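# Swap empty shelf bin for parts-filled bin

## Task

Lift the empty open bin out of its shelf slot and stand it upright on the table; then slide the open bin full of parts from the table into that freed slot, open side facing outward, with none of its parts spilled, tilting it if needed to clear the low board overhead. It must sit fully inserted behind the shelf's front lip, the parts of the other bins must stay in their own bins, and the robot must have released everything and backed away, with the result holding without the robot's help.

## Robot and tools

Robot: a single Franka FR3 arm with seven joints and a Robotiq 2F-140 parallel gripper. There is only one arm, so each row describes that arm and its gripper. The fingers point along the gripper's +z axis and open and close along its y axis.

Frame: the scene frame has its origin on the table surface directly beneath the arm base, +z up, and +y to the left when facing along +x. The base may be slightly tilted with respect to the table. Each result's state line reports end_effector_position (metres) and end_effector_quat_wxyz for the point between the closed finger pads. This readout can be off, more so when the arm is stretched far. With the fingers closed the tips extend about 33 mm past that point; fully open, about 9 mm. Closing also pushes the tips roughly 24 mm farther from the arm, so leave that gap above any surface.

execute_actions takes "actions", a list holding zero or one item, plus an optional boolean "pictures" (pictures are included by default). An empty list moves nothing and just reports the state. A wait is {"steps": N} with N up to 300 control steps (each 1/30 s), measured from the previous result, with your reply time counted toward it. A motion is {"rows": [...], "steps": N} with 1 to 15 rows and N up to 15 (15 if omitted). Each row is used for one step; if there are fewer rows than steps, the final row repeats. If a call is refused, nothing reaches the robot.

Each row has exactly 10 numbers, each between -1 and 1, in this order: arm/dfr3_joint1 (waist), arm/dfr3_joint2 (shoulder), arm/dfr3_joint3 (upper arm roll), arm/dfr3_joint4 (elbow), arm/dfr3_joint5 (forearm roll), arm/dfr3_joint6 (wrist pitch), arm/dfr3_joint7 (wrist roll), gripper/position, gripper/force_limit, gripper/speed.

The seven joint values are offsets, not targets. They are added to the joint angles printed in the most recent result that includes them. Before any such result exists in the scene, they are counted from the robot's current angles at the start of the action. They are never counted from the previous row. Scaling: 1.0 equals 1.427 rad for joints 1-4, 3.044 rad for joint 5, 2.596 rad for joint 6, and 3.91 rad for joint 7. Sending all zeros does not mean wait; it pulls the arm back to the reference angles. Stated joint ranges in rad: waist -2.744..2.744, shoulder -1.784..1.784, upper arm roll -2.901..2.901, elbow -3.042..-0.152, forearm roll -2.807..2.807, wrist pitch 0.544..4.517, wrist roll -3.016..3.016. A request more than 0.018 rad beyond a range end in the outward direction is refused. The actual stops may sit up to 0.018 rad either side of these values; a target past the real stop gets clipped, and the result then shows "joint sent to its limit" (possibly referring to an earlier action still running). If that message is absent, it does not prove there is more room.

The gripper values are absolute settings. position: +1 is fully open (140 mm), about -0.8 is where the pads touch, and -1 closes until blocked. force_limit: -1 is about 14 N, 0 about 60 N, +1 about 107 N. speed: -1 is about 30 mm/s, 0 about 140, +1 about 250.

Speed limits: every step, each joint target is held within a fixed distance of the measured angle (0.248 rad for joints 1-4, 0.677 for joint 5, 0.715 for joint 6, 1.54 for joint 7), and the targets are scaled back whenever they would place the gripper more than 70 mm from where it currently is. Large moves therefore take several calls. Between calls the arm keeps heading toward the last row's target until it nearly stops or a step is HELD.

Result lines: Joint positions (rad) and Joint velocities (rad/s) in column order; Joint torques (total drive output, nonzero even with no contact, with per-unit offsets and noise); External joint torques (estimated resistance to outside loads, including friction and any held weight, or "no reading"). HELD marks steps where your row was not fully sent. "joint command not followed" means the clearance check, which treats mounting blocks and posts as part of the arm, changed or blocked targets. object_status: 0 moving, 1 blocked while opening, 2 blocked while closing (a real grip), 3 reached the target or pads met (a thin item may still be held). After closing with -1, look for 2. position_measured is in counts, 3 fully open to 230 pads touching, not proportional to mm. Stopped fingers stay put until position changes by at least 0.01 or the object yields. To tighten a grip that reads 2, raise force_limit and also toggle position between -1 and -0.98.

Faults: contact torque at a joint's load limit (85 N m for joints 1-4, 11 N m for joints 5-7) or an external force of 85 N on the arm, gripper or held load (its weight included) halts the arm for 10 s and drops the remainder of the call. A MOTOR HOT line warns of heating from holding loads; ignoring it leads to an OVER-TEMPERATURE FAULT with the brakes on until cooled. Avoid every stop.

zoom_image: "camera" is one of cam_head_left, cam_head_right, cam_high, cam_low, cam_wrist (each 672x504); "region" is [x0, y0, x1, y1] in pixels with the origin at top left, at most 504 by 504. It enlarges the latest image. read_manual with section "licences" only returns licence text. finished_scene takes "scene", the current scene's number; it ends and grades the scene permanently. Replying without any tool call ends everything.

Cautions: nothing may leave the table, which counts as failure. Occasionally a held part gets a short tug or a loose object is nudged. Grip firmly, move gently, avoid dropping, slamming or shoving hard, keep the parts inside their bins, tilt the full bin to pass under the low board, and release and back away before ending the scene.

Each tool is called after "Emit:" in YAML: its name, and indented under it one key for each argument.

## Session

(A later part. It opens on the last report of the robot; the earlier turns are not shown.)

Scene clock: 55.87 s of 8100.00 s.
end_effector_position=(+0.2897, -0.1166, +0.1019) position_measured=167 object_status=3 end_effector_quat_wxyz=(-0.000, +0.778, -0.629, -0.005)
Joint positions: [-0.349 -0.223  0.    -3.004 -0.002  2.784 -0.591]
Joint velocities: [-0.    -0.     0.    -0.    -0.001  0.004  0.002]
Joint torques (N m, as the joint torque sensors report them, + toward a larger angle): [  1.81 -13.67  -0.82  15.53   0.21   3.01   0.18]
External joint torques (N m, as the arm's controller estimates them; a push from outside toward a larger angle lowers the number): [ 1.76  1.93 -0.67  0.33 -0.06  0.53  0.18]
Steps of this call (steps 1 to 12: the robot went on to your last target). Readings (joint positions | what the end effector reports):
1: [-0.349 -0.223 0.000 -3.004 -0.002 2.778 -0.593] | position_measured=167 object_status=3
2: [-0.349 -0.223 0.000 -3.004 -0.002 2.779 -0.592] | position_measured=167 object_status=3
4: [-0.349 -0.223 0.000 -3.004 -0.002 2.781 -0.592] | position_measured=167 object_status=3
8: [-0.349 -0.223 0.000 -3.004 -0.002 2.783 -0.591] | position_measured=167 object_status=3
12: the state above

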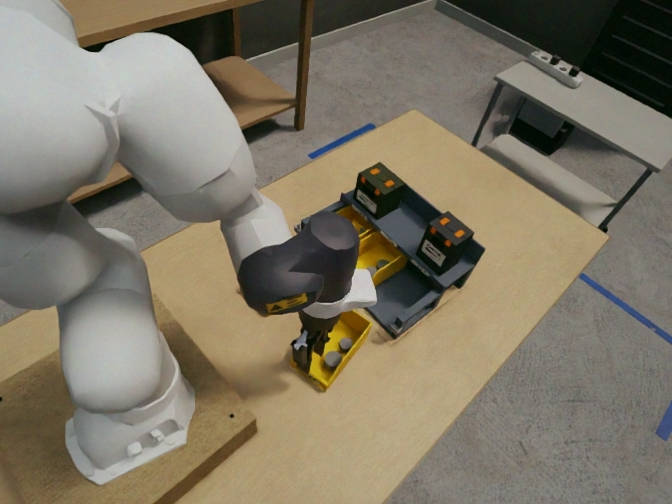

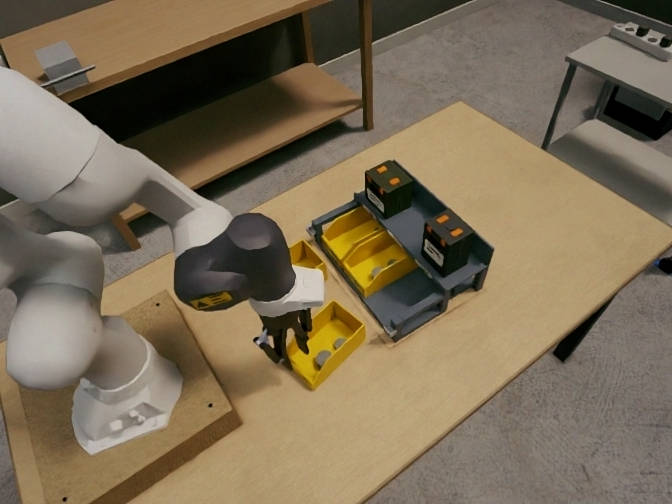

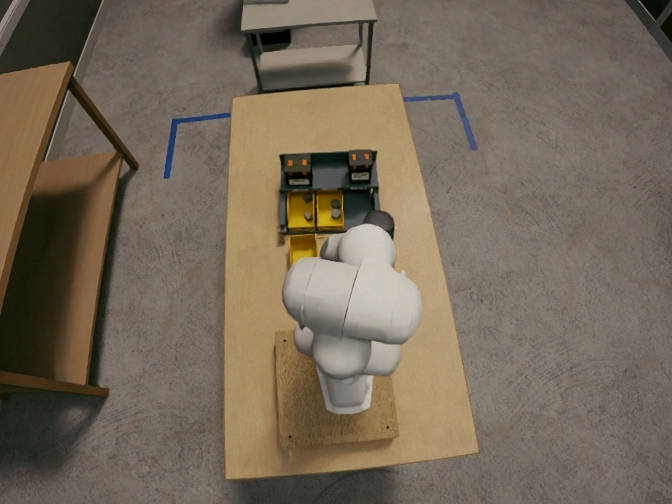

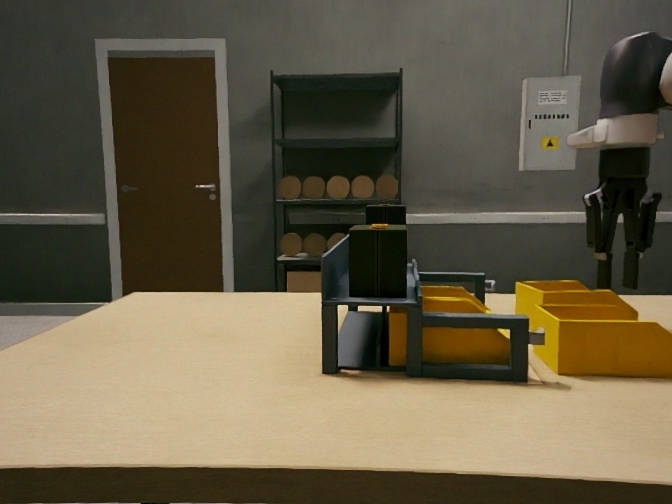

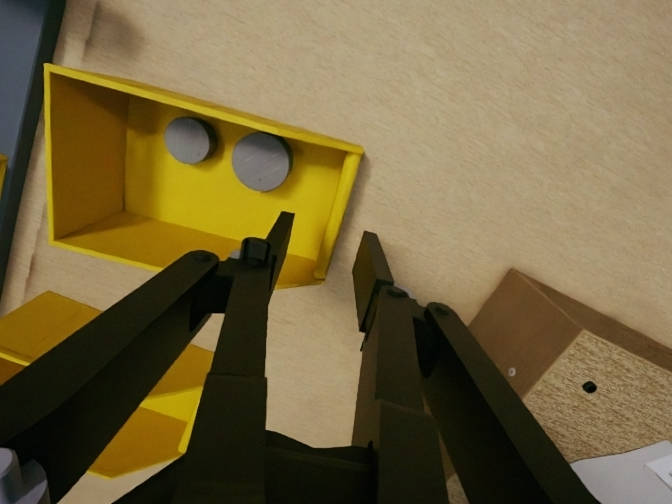

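Emit:
execute_actions:
  actions:
    - {"rows":[[0,0.015,0,0,0,0.02,0.009,-0.3,0.6,0],[0,0.03,0,0.002,0,0.035,0.009,-0.3,0.6,0],[0,0.05,0,0.003,0,0.05,0.009,-0.3,0.6,0],[0,0.07,0,0.004,0,0.06,0.009,-0.3,0.6,0],[0,0.09,0,0.006,0,0.07,0.009,-0.3,0.6,0],[0,0.11,0,0.007,0,0.078,0.009,-0.3,0.6,0],[0,0.125,0,0.008,0,0.08,0.009,-0.3,0.6,0],[0,0.14,0,0.009,0,0.08,0.009,-0.3,0.6,0],[0,0.15,0,0.01,0,0.08,0.009,-0.3,0.6,0],[0,0.157,0,0.01,0,0.08,0.009,-0.3,0.6,0]]}
  pictures: false

Emit:
execute_actions:
  actions:
    - {"steps":12}

Scene clock: 59.33 s of 8100.00 s.
end_effector_position=(+0.2806, -0.1126, +0.0530) position_measured=167 object_status=3 end_effector_quat_wxyz=(+0.003, +0.770, -0.638, -0.015)
Joint positions: [-0.349 -0.003  0.    -2.993 -0.002  2.97  -0.567]
Joint velocities: [-0.     0.035 -0.001  0.012  0.001  0.11   0.018]
Joint torques (N m, as the joint torque sensors report them, + toward a larger angle): [  0.85 -16.94   0.03  13.35   0.07   2.92   0.19]
External joint torques (N m, as the arm's controller estimates them; a push from outside toward a larger angle lowers the number): [ 0.76  3.17 -0.06  1.7  -0.03  0.4   0.19]
Steps of this call (steps 1 to 15: the robot went on to your last target; steps 16 to 89: nothing new was sent; steps 90 to 104: all 15 steps of this action). Readings (joint positions | what the end effector reports):
90: [-0.349 -0.220 0.000 -3.004 -0.002 2.792 -0.588] | position_measured=167 object_status=3
91: [-0.349 -0.211 0.000 -3.003 -0.002 2.806 -0.585] | position_measured=167 object_status=3
93: [-0.349 -0.177 0.000 -3.000 -0.002 2.844 -0.581] | position_measured=167 object_status=3
97: [-0.349 -0.077 0.000 -2.995 -0.002 2.920 -0.574] | position_measured=167 object_status=3
104: the state above

Scene clock: 59.73 s of 8100.00 s.
end_effector_position=(+0.2861, -0.1148, +0.0543) position_measured=167 object_status=3 end_effector_quat_wxyz=(+0.001, +0.769, -0.639, -0.007)
Joint positions: [-0.349 -0.002  0.    -2.992 -0.002  2.987 -0.563]
Joint velocities: [-0.     0.001 -0.001 -0.001 -0.001  0.01   0.005]
Joint torques (N m, as the joint torque sensors report them, + toward a larger angle): [  0.05 -16.88  -0.17  12.68   0.16   3.05   0.25]
External joint torques (N m, as the arm's controller estimates them; a push from outside toward a larger angle lowers the number): [ 0.    2.44 -0.23  1.47  0.05  0.58  0.25]
Steps of this call (steps 1 to 12: the robot went on to your last target). Readings (joint positions | what the end effector reports):
1: [-0.349 -0.002 0.000 -2.993 -0.002 2.974 -0.567] | position_measured=167 object_status=3
2: [-0.349 -0.002 0.000 -2.992 -0.002 2.976 -0.566] | position_measured=167 object_status=3
4: [-0.349 -0.002 0.000 -2.992 -0.002 2.981 -0.565] | position_measured=167 object_status=3
8: [-0.349 -0.002 0.000 -2.992 -0.002 2.985 -0.564] | position_measured=167 object_status=3
12: the state above

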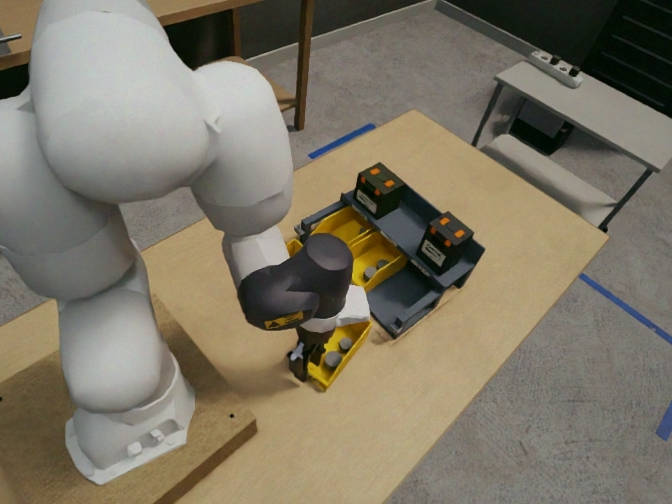

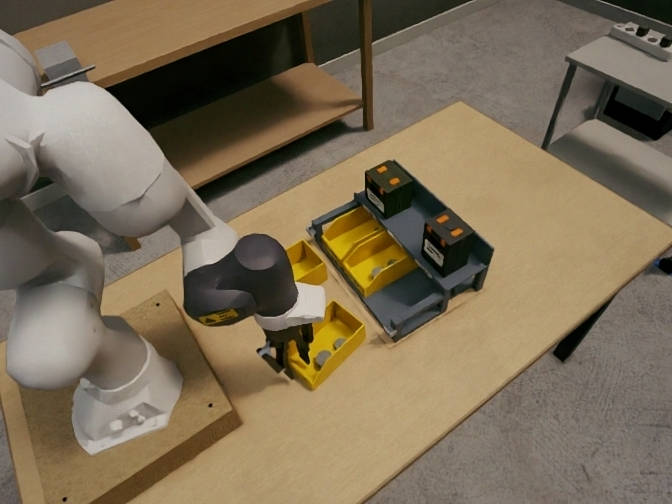

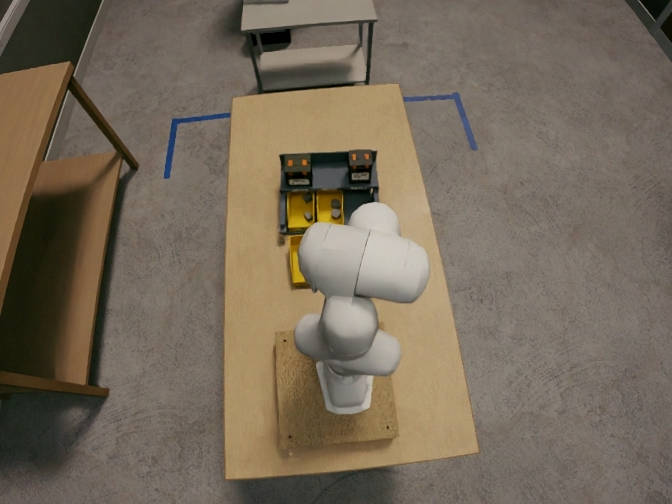

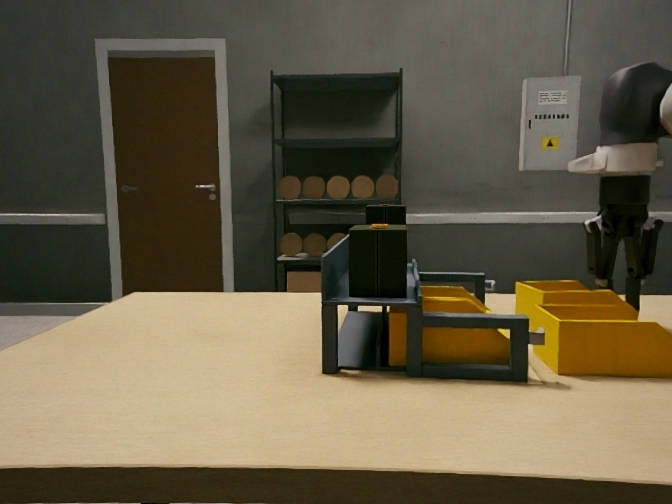

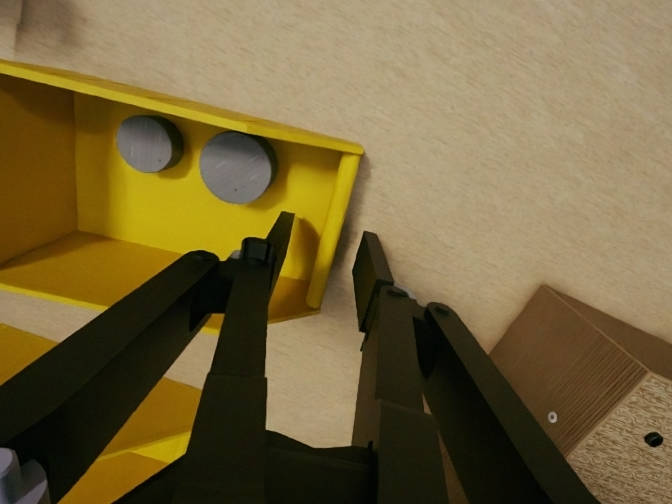

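Emit:
execute_actions:
  actions:
    - {"rows":[[0,0,0,0,0,0.001,0.001,-0.58,0.8,0],[0,0,0,0,0,0.001,0.001,-0.58,0.8,0],[0,0,0,0,0,0.001,0.001,-0.58,0.8,0],[0,0,0,0,0,0.001,0.001,-0.58,0.8,0],[-0.007,0,0,0,0,0.001,0.001,-0.58,0.8,0],[-0.014,0,0,0,0,0.001,0.001,-0.58,0.8,0],[-0.021,0,0,0,0,0.001,0.001,-0.58,0.8,0]]}
  pictures: false

Emit:
execute_actions:
  actions:
    - {"rows":[[0,0,0,0,0,0,0,-1,0.8,-0.5]]}

Scene clock: 63.03 s of 8100.00 s.
end_effector_position=(+0.2834, -0.1229, +0.0544) position_measured=202 object_status=3 end_effector_quat_wxyz=(+0.000, +0.759, -0.651, -0.006)
Joint positions: [-0.377 -0.001  0.    -2.991 -0.002  2.989 -0.562]
Joint velocities: [-0.006  0.002 -0.001 -0.001  0.001 -0.    -0.001]
Joint torques (N m, as the joint torque sensors report them, + toward a larger angle): [ -0.04 -18.76  -0.4   12.4    0.12   2.63   0.09]
External joint torques (N m, as the arm's controller estimates them; a push from outside toward a larger angle lowers the number): [-0.1   0.62 -0.46  1.12  0.01  0.13  0.09]
Steps of this call (steps 1 to 30: the robot went on to your last target; steps 31 to 84: nothing new was sent; steps 85 to 99: all 15 steps of this action). Readings (joint positions | what the end effector reports):
85: [-0.349 -0.001 0.000 -2.991 -0.002 2.989 -0.562] | position_measured=167 object_status=0
86: [-0.349 -0.001 0.000 -2.991 -0.002 2.989 -0.562] | position_measured=173 object_status=0
88: [-0.349 -0.001 0.000 -2.991 -0.002 2.989 -0.562] | position_measured=188 object_status=0
92: [-0.367 -0.001 0.001 -2.991 -0.002 2.989 -0.562] | position_measured=202 object_status=0
99: the state above

Scene clock: 63.53 s of 8100.00 s.
end_effector_position=(+0.2837, -0.1230, +0.0546) position_measured=223 object_status=2 end_effector_quat_wxyz=(+0.000, +0.759, -0.651, -0.006)
Joint positions: [-0.377 -0.002  0.001 -2.991 -0.002  2.989 -0.562]
Joint velocities: [ 0.    -0.001 -0.001  0.     0.001  0.001 -0.   ]
Joint torques (N m, as the joint torque sensors report them, + toward a larger angle): [  0.49 -18.38  -0.59  11.82   0.1    2.51   0.01]
External joint torques (N m, as the arm's controller estimates them; a push from outside toward a larger angle lowers the number): [ 0.44  1.1  -0.63  0.45 -0.01  0.    0.01]
Steps of this call (steps 1 to 15: all 15 steps of this action). Readings (joint positions | what the end effector reports):
1: [-0.377 -0.001 0.000 -2.991 -0.002 2.989 -0.562] | position_measured=202 object_status=0
2: [-0.377 -0.001 0.001 -2.991 -0.002 2.989 -0.562] | position_measured=205 object_status=0
4: [-0.377 -0.002 0.001 -2.991 -0.002 2.990 -0.562] | position_measured=214 object_status=0
8: [-0.377 -0.002 0.001 -2.991 -0.002 2.989 -0.562] | position_measured=223 object_status=0
15: the state above

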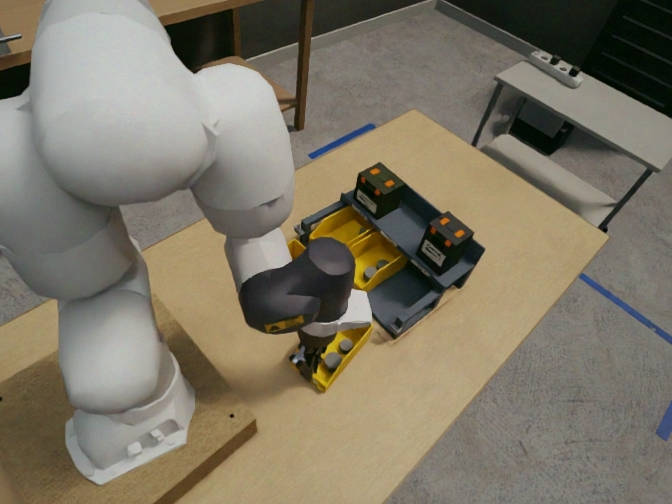

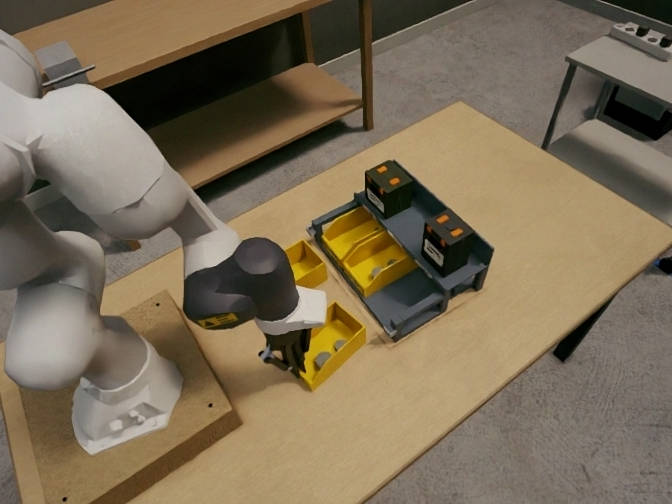

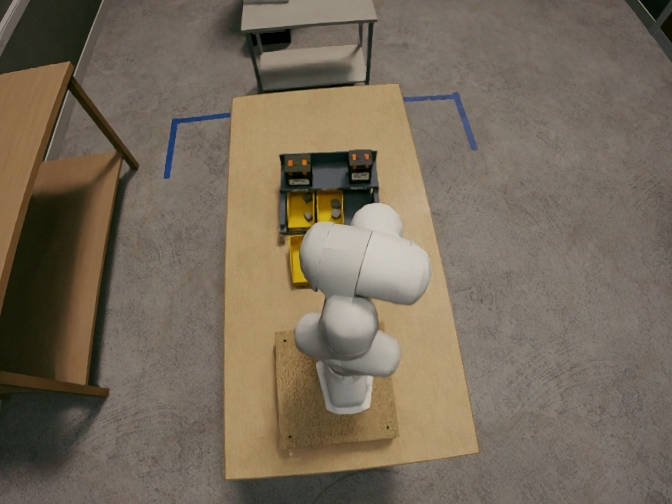

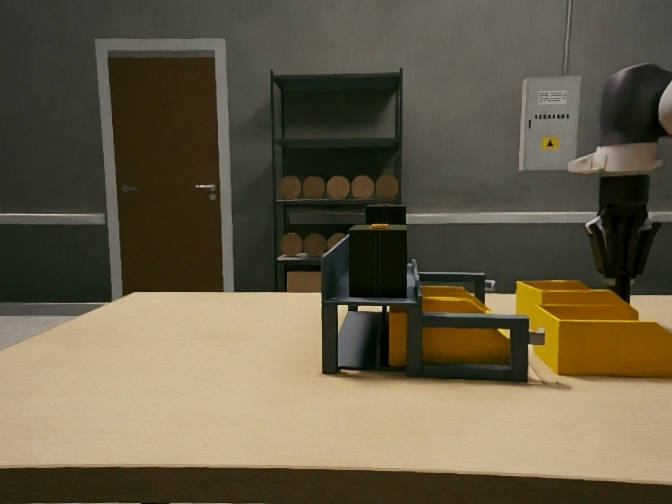

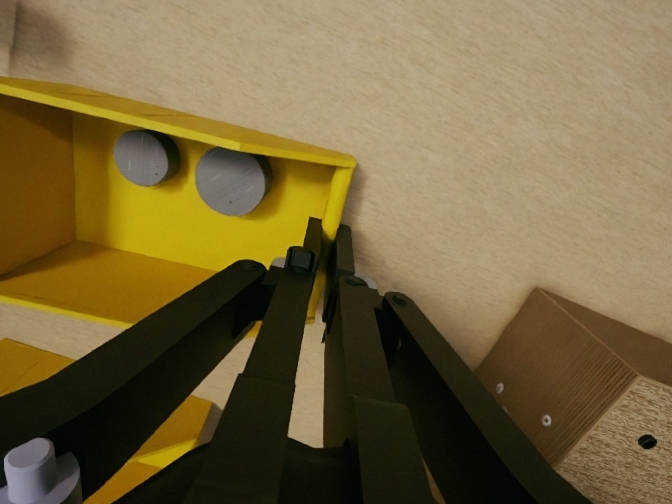

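Emit:
execute_actions:
  actions:
    - {"rows":[[0,-0.01,0,0,0,-0.015,0,-1,0.8,-0.5],[0,-0.03,0,0,0,-0.035,0,-1,0.8,-0.5],[0,-0.055,0,0,0,-0.055,0,-1,0.8,-0.5],[0,-0.085,0,0,0,-0.075,0,-1,0.8,-0.5],[0,-0.115,0,0,0,-0.095,0,-1,0.8,-0.5],[0,-0.145,0,0,0,-0.115,0,-1,0.8,-0.5],[0,-0.175,0,0,0,-0.135,0,-1,0.8,-0.5],[0,-0.205,0,0,0,-0.155,0.01,-1,0.8,-0.5],[0,-0.235,0,0,0,-0.17,0.02,-1,0.8,-0.5],[0,-0.265,0,0,0,-0.185,0.03,-1,0.8,-0.5],[0,-0.29,0,0,0,-0.195,0.04,-1,0.8,-0.5],[0,-0.315,0,0,0,-0.203,0.04,-1,0.8,-0.5],[0,-0.335,0,0,0,-0.208,0.04,-1,0.8,-0.5],[0,-0.35,0,0,0,-0.208,0.04,-1,0.8,-0.5]]}
  pictures: false

Emit:
execute_actions:
  actions:
    - {"steps":15}
  pictures: false

Scene clock: 67.30 s of 8100.00 s.
end_effector_position=(+0.2870, -0.1253, +0.1579) position_measured=223 object_status=2 end_effector_quat_wxyz=(-0.001, +0.735, -0.678, -0.001)
Joint positions: [-0.377 -0.458  0.001 -2.993 -0.002  2.546 -0.488]
Joint velocities: [ 0.002 -0.638  0.     0.033  0.    -0.552  0.255]
Joint torques (N m, as the joint torque sensors report them, + toward a larger angle): [-0.26 -6.11 -0.55 18.44  0.4   1.94  0.27]
External joint torques (N m, as the arm's controller estimates them; a push from outside toward a larger angle lowers the number): [-0.24 -2.84 -0.1   2.99 -0.13  0.24  0.28]
Steps of this call (steps 1 to 15: the robot went on to your last target; steps 16 to 90: nothing new was sent; then 0.27 s passed at rest; steps 91 to 105: all 15 steps of this action). Readings (joint positions | what the end effector reports):
91: [-0.377 -0.004 0.001 -2.991 -0.002 2.984 -0.562] | position_measured=223 object_status=2
92: [-0.377 -0.012 0.001 -2.992 -0.002 2.971 -0.562] | position_measured=223 object_status=2
94: [-0.377 -0.052 0.001 -2.993 -0.002 2.922 -0.562] | position_measured=223 object_status=2
98: [-0.377 -0.198 0.001 -2.994 -0.002 2.776 -0.559] | position_measured=223 object_status=2
105: the state above

Scene clock: 67.80 s of 8100.00 s.
end_effector_position=(+0.2687, -0.1174, +0.1618) position_measured=223 object_status=2 end_effector_quat_wxyz=(+0.009, +0.713, -0.700, -0.027)
Joint positions: [-0.377 -0.496  0.001 -2.993 -0.002  2.452 -0.426]
Joint velocities: [-0.001 -0.     0.001  0.    -0.    -0.03   0.051]
Joint torques (N m, as the joint torque sensors report them, + toward a larger angle): [  0.1  -12.8   -0.88  21.67   0.47   2.89   0.14]
External joint torques (N m, as the arm's controller estimates them; a push from outside toward a larger angle lowers the number): [ 0.07 -2.37 -0.5   2.03 -0.01  0.51  0.14]
Steps of this call (steps 1 to 15: the robot went on to your last target). Readings (joint positions | what the end effector reports):
1: [-0.377 -0.475 0.001 -2.992 -0.002 2.529 -0.480] | position_measured=223 object_status=2
2: [-0.377 -0.485 0.001 -2.991 -0.002 2.516 -0.473] | position_measured=223 object_status=2
4: [-0.377 -0.493 0.001 -2.991 -0.002 2.494 -0.461] | position_measured=223 object_status=2
8: [-0.377 -0.495 0.001 -2.993 -0.002 2.468 -0.443] | position_measured=223 object_status=2
15: the state above

Emit:
execute_actions:
  actions:
    - {"rows":[[0.005,0.012,0,0.015,0,-0.005,0.01,-1,0.8,-0.5],[0.012,0.035,0,0.042,0,-0.01,0.02,-1,0.8,-0.5],[0.021,0.065,0,0.078,0,-0.016,0.03,-1,0.8,-0.5],[0.031,0.1,0,0.118,0,-0.022,0.04,-1,0.8,-0.5],[0.041,0.135,0,0.16,0,-0.028,0.05,-1,0.8,-0.5],[0.052,0.17,0,0.2,0,-0.034,0.058,-1,0.8,-0.5],[0.063,0.205,0,0.242,0,-0.04,0.064,-1,0.8,-0.5],[0.074,0.24,0,0.283,0,-0.046,0.067,-1,0.8,-0.5],[0.084,0.275,0,0.324,0,-0.052,0.067,-1,0.8,-0.5],[0.094,0.308,0,0.362,0,-0.057,0.067,-1,0.8,-0.5],[0.103,0.338,0,0.397,0,-0.06,0.067,-1,0.8,-0.5],[0.11,0.362,0,0.425,0,-0.062,0.067,-1,0.8,-0.5],[0.116,0.38,0,0.446,0,-0.062,0.067,-1,0.8,-0.5],[0.12,0.392,0,0.459,0,-0.062,0.067,-1,0.8,-0.5],[0.122,0.397,0,0.466,0,-0.062,0.067,-1,0.8,-0.5]]}
  pictures: false

Emit:
execute_actions:
  actions:
    - {"steps":25}

Scene clock: 71.00 s of 8100.00 s.
end_effector_position=(+0.4529, -0.1177, +0.1801) position_measured=223 object_status=2 end_effector_quat_wxyz=(+0.025, +0.702, -0.710, -0.045)
Joint positions: [-0.22   0.026  0.    -2.385 -0.002  2.32  -0.239]
Joint velocities: [ 0.224  0.673  0.023  0.725  0.    -0.142  0.225]
Joint torques (N m, as the joint torque sensors report them, + toward a larger angle): [ -1.01 -34.55  -2.14  20.67   0.55   1.73   0.2 ]
External joint torques (N m, as the arm's controller estimates them; a push from outside toward a larger angle lowers the number): [ 0.73  0.42 -0.54  3.97  0.12  0.24  0.17]
Steps of this call (steps 1 to 30: the robot went on to your last target; steps 31 to 81: nothing new was sent; steps 82 to 96: all 15 steps of this action). Readings (joint positions | what the end effector reports):
82: [-0.376 -0.493 0.001 -2.990 -0.002 2.445 -0.410] | position_measured=223 object_status=2
83: [-0.372 -0.481 0.000 -2.978 -0.002 2.440 -0.404] | position_measured=223 object_status=2
85: [-0.357 -0.428 0.000 -2.920 -0.002 2.424 -0.384] | position_measured=223 object_status=2
89: [-0.306 -0.257 -0.001 -2.716 -0.002 2.383 -0.318] | position_measured=223 object_status=2
96: the state above

Scene clock: 71.83 s of 8100.00 s.
end_effector_position=(+0.4619, -0.1118, +0.1758) position_measured=223 object_status=2 end_effector_quat_wxyz=(+0.033, +0.684, -0.726, -0.054)
Joint positions: [-0.204  0.072  0.002 -2.333 -0.002  2.289 -0.174]
Joint velocities: [-0.    -0.001 -0.     0.001  0.001 -0.001  0.015]
Joint torques (N m, as the joint torque sensors report them, + toward a larger angle): [  1.19 -31.1   -1.12  24.72   0.63   2.7    0.35]
External joint torques (N m, as the arm's controller estimates them; a push from outside toward a larger angle lowers the number): [ 1.08  0.16 -1.3   4.09  0.1   0.52  0.34]
Steps of this call (steps 1 to 25: the robot went on to your last target). Readings (joint positions | what the end effector reports):
1: [-0.213 0.044 0.001 -2.366 -0.002 2.316 -0.232] | position_measured=223 object_status=2
2: [-0.209 0.055 0.002 -2.355 -0.002 2.312 -0.225] | position_measured=223 object_status=2
4: [-0.205 0.067 0.002 -2.342 -0.002 2.305 -0.215] | position_measured=223 object_status=2
8: [-0.204 0.072 0.002 -2.335 -0.002 2.296 -0.199] | position_measured=223 object_status=2
25: the state above

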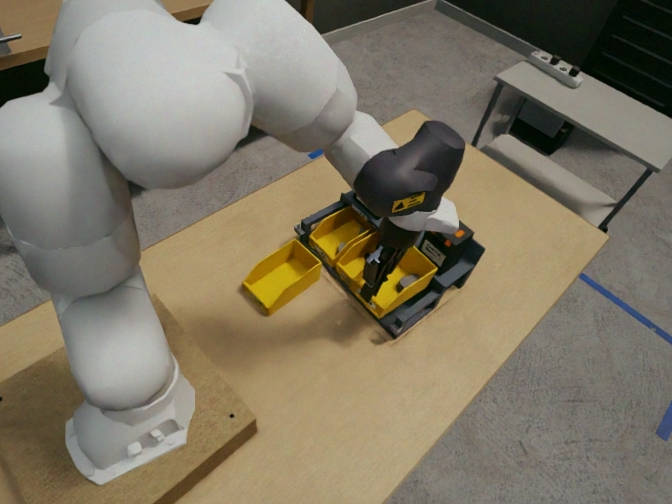

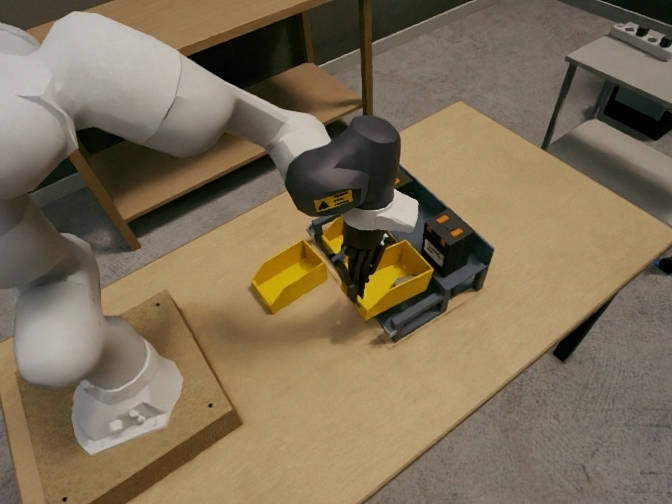

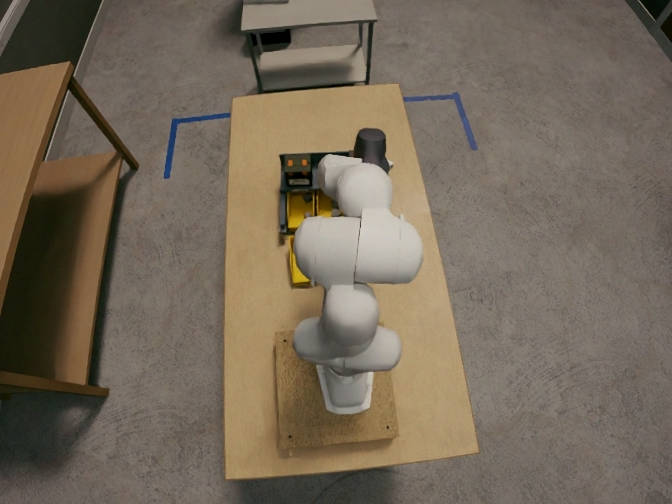

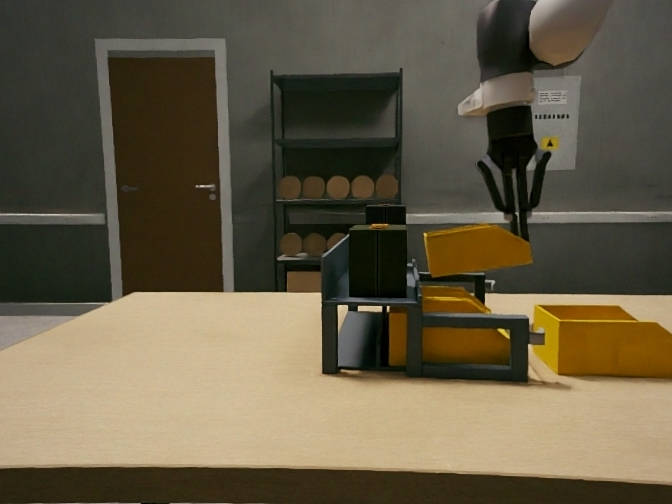

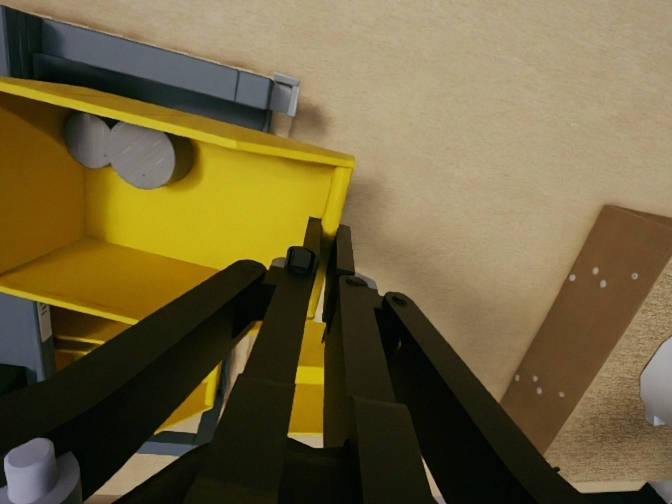

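Emit:
execute_actions:
  actions:
    - {"rows":[[-0.004,0.008,0,0,0,0.012,0.001,-1,0.8,-0.5],[-0.004,0.02,0,0,0,0.024,0.001,-1,0.8,-0.5],[-0.004,0.034,0,0,0,0.035,0.001,-1,0.8,-0.5],[-0.004,0.048,0,0,0,0.045,0.001,-1,0.8,-0.5],[-0.004,0.062,0,0,0,0.055,0.001,-1,0.8,-0.5],[-0.004,0.076,0,0,0,0.064,0.001,-1,0.8,-0.5],[-0.004,0.09,0,0,0,0.071,0.001,-1,0.8,-0.5],[-0.004,0.103,0,0,0,0.076,0.001,-1,0.8,-0.5],[-0.004,0.115,0,0,0,0.079,0.001,-1,0.8,-0.5],[-0.004,0.125,0,0,0,0.08,0.001,-1,0.8,-0.5],[-0.004,0.133,0,0,0,0.08,0.001,-1,0.8,-0.5],[-0.004,0.139,0,0,0,0.08,0.001,-1,0.8,-0.5],[-0.004,0.142,0,0,0,0.08,0.001,-1,0.8,-0.5]]}
  pictures: false

Emit:
execute_actions:
  actions:
    - {"steps":15}

Scene clock: 75.20 s of 8100.00 s.
end_effector_position=(+0.4575, -0.1121, +0.0869) position_measured=223 object_status=2 end_effector_quat_wxyz=(+0.041, +0.681, -0.729, -0.067)
Joint positions: [-0.209  0.274  0.002 -2.337 -0.002  2.465 -0.17 ]
Joint velocities: [-0.001  0.12  -0.001 -0.007  0.     0.138 -0.002]
Joint torques (N m, as the joint torque sensors report them, + toward a larger angle): [ -0.82 -39.27   0.14  22.07   0.41   3.36  -0.14]
External joint torques (N m, as the arm's controller estimates them; a push from outside toward a larger angle lowers the number): [-0.91  0.89 -0.21  1.3   0.    0.85 -0.15]
Steps of this call (steps 1 to 30: the robot went on to your last target; steps 31 to 86: nothing new was sent; steps 87 to 101: all 15 steps of this action). Readings (joint positions | what the end effector reports):
87: [-0.205 0.074 0.002 -2.333 -0.002 2.292 -0.170] | position_measured=223 object_status=2
88: [-0.206 0.079 0.002 -2.333 -0.002 2.301 -0.170] | position_measured=223 object_status=2
90: [-0.207 0.102 0.002 -2.333 -0.002 2.329 -0.170] | position_measured=223 object_status=2
94: [-0.208 0.177 0.002 -2.333 -0.002 2.399 -0.170] | position_measured=223 object_status=2
101: the state above

Scene clock: 75.70 s of 8100.00 s.
end_effector_position=(+0.4640, -0.1137, +0.0865) position_measured=223 object_status=2 end_effector_quat_wxyz=(+0.035, +0.681, -0.729, -0.058)
Joint positions: [-0.209  0.277  0.002 -2.337 -0.002  2.489 -0.17 ]
Joint velocities: [ 0.001 -0.001 -0.     0.001  0.001  0.007 -0.001]
Joint torques (N m, as the joint torque sensors report them, + toward a larger angle): [  0.19 -34.33  -0.02  21.94   0.38   3.31  -0.03]
External joint torques (N m, as the arm's controller estimates them; a push from outside toward a larger angle lowers the number): [ 0.04  0.68 -0.42  4.17 -0.02  1.15 -0.03]
Steps of this call (steps 1 to 15: the robot went on to your last target). Readings (joint positions | what the end effector reports):
1: [-0.209 0.277 0.002 -2.337 -0.002 2.469 -0.170] | position_measured=223 object_status=2
2: [-0.209 0.277 0.002 -2.337 -0.002 2.473 -0.170] | position_measured=223 object_status=2
4: [-0.209 0.277 0.002 -2.337 -0.002 2.479 -0.170] | position_measured=223 object_status=2
8: [-0.209 0.277 0.002 -2.337 -0.002 2.485 -0.170] | position_measured=223 object_status=2
15: the state above

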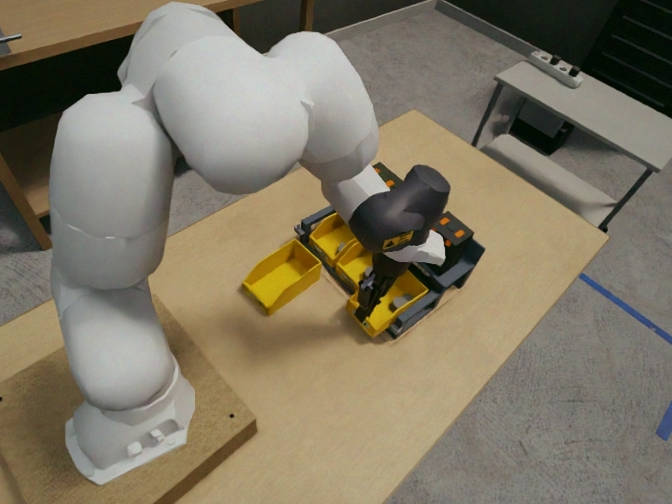

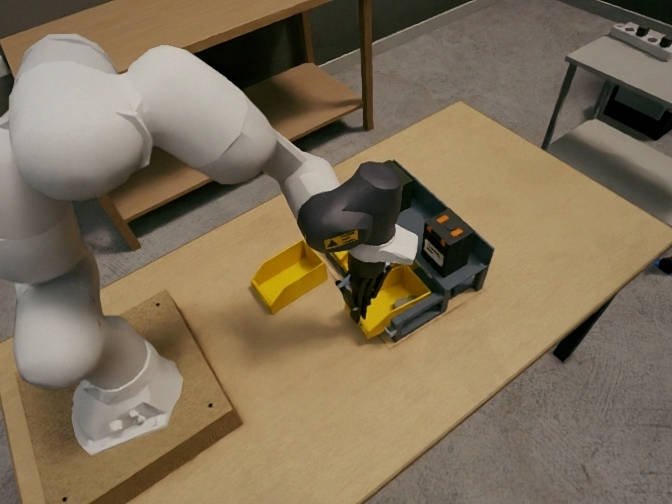

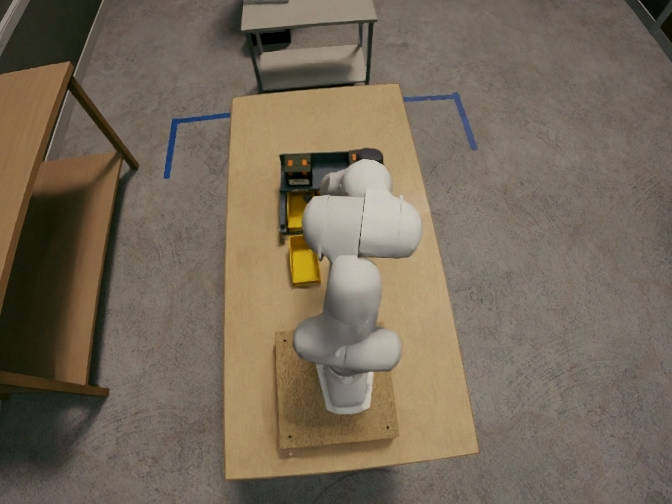

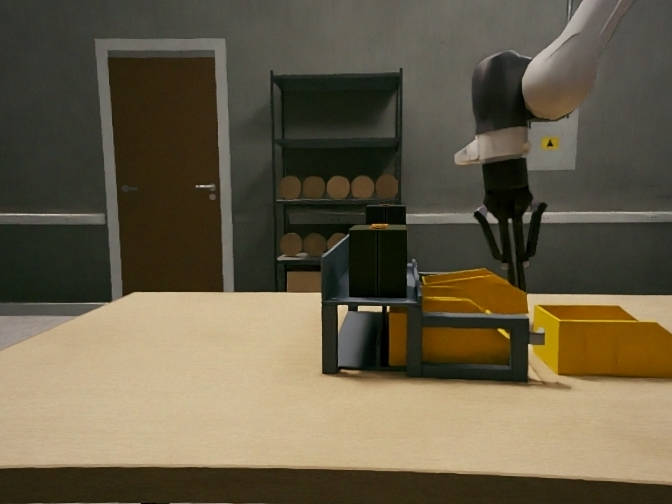

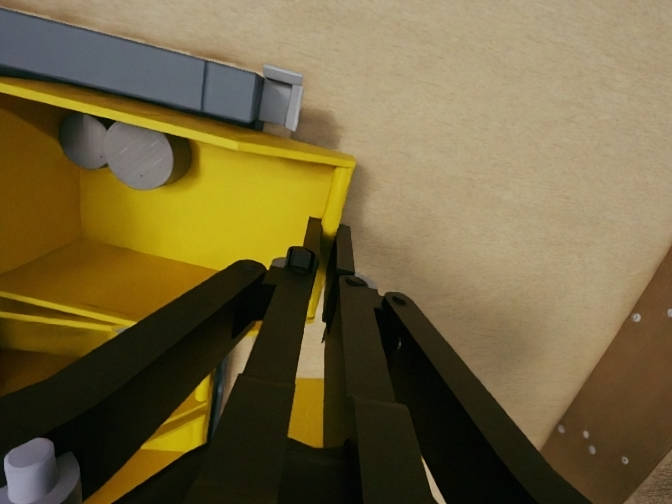

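Emit:
execute_actions:
  actions:
    - {"rows":[[0.001,0.003,0,0.01,0,0,0.001,-1,0.8,-0.5],[0.002,0.009,0,0.02,0,-0.002,0.002,-1,0.8,-0.5],[0.003,0.016,0,0.031,0,-0.004,0.002,-1,0.8,-0.5],[0.004,0.023,0,0.042,0,-0.006,0.003,-1,0.8,-0.5],[0.006,0.031,0,0.054,0,-0.008,0.003,-1,0.8,-0.5],[0.007,0.039,0,0.066,0,-0.01,0.004,-1,0.8,-0.5],[0.008,0.047,0,0.078,0,-0.012,0.004,-1,0.8,-0.5],[0.009,0.055,0,0.09,0,-0.014,0.005,-1,0.8,-0.5],[0.01,0.062,0,0.102,0,-0.016,0.005,-1,0.8,-0.5],[0.012,0.07,0,0.114,0,-0.018,0.006,-1,0.8,-0.5],[0.013,0.077,0,0.125,0,-0.019,0.006,-1,0.8,-0.5],[0.014,0.084,0,0.135,0,-0.02,0.006,-1,0.8,-0.5],[0.015,0.089,0,0.143,0,-0.021,0.006,-1,0.8,-0.5],[0.0155,0.093,0,0.149,0,-0.021,0.006,-1,0.8,-0.5],[0.0155,0.095,0,0.152,0,-0.021,0.006,-1,0.8,-0.5]]}
  pictures: false

Emit:
execute_actions:
  actions:
    - {"steps":15}

Scene clock: 79.00 s of 8100.00 s.
end_effector_position=(+0.5254, -0.1182, +0.0835) position_measured=223 object_status=2 end_effector_quat_wxyz=(+0.029, +0.684, -0.727, -0.047)
Joint positions: [-0.19   0.4    0.002 -2.145 -0.002  2.444 -0.158]
Joint velocities: [ 0.031  0.183 -0.     0.276 -0.001 -0.054  0.022]
Joint torques (N m, as the joint torque sensors report them, + toward a larger angle): [  0.97 -40.87   0.29  20.62   0.41   1.96   0.15]
External joint torques (N m, as the arm's controller estimates them; a push from outside toward a larger angle lowers the number): [ 1.39 -0.11  0.24  3.26 -0.02  0.04  0.14]
Steps of this call (steps 1 to 15: the robot went on to your last target; steps 16 to 84: nothing new was sent; steps 85 to 99: all 15 steps of this action). Readings (joint positions | what the end effector reports):
85: [-0.209 0.278 0.002 -2.335 -0.002 2.489 -0.170] | position_measured=223 object_status=2
86: [-0.208 0.282 0.002 -2.330 -0.002 2.487 -0.169] | position_measured=223 object_status=2
88: [-0.207 0.294 0.002 -2.309 -0.002 2.482 -0.169] | position_measured=223 object_status=2
92: [-0.201 0.333 0.002 -2.249 -0.002 2.469 -0.165] | position_measured=223 object_status=2
99: the state above

Scene clock: 79.50 s of 8100.00 s.
end_effector_position=(+0.5301, -0.1182, +0.0830) position_measured=223 object_status=2 end_effector_quat_wxyz=(+0.030, +0.683, -0.728, -0.048)
Joint positions: [-0.188  0.413  0.002 -2.124 -0.002  2.434 -0.154]
Joint velocities: [-0.    -0.001  0.001  0.002 -0.001 -0.002  0.001]
Joint torques (N m, as the joint torque sensors report them, + toward a larger angle): [  1.61 -39.78  -0.02  22.15   0.49   2.45   0.16]
External joint torques (N m, as the arm's controller estimates them; a push from outside toward a larger angle lowers the number): [ 1.4   0.52 -0.58  3.19  0.05  0.24  0.15]
Steps of this call (steps 1 to 15: the robot went on to your last target). Readings (joint positions | what the end effector reports):
1: [-0.189 0.405 0.002 -2.137 -0.002 2.443 -0.157] | position_measured=223 object_status=2
2: [-0.188 0.408 0.002 -2.133 -0.002 2.441 -0.157] | position_measured=223 object_status=2
4: [-0.188 0.412 0.002 -2.128 -0.002 2.439 -0.156] | position_measured=223 object_status=2
8: [-0.188 0.413 0.002 -2.125 -0.002 2.436 -0.155] | position_measured=223 object_status=2
15: the state above

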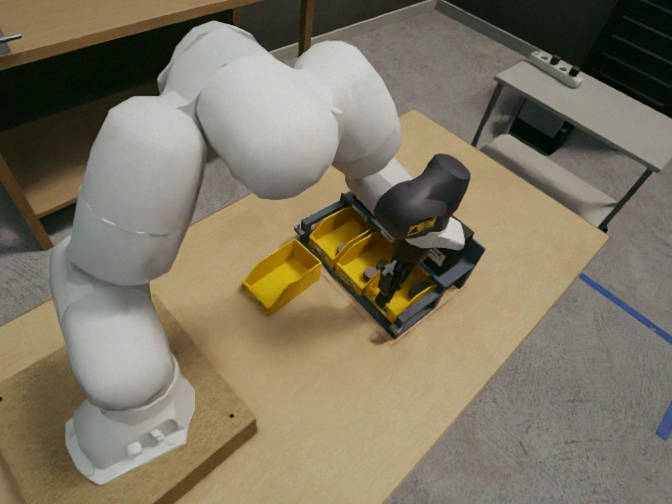

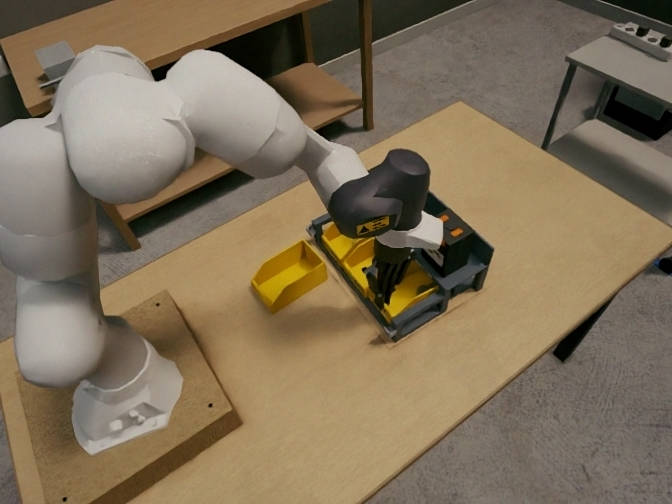

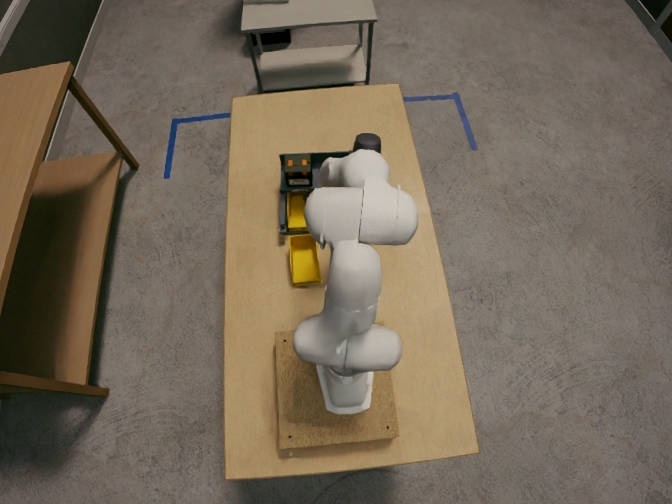

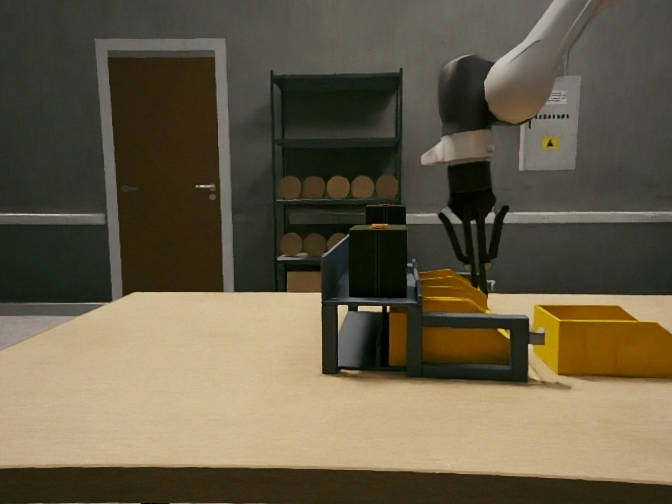

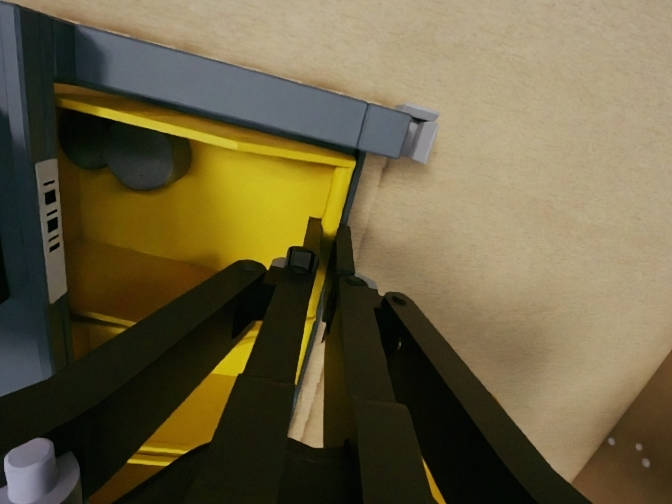

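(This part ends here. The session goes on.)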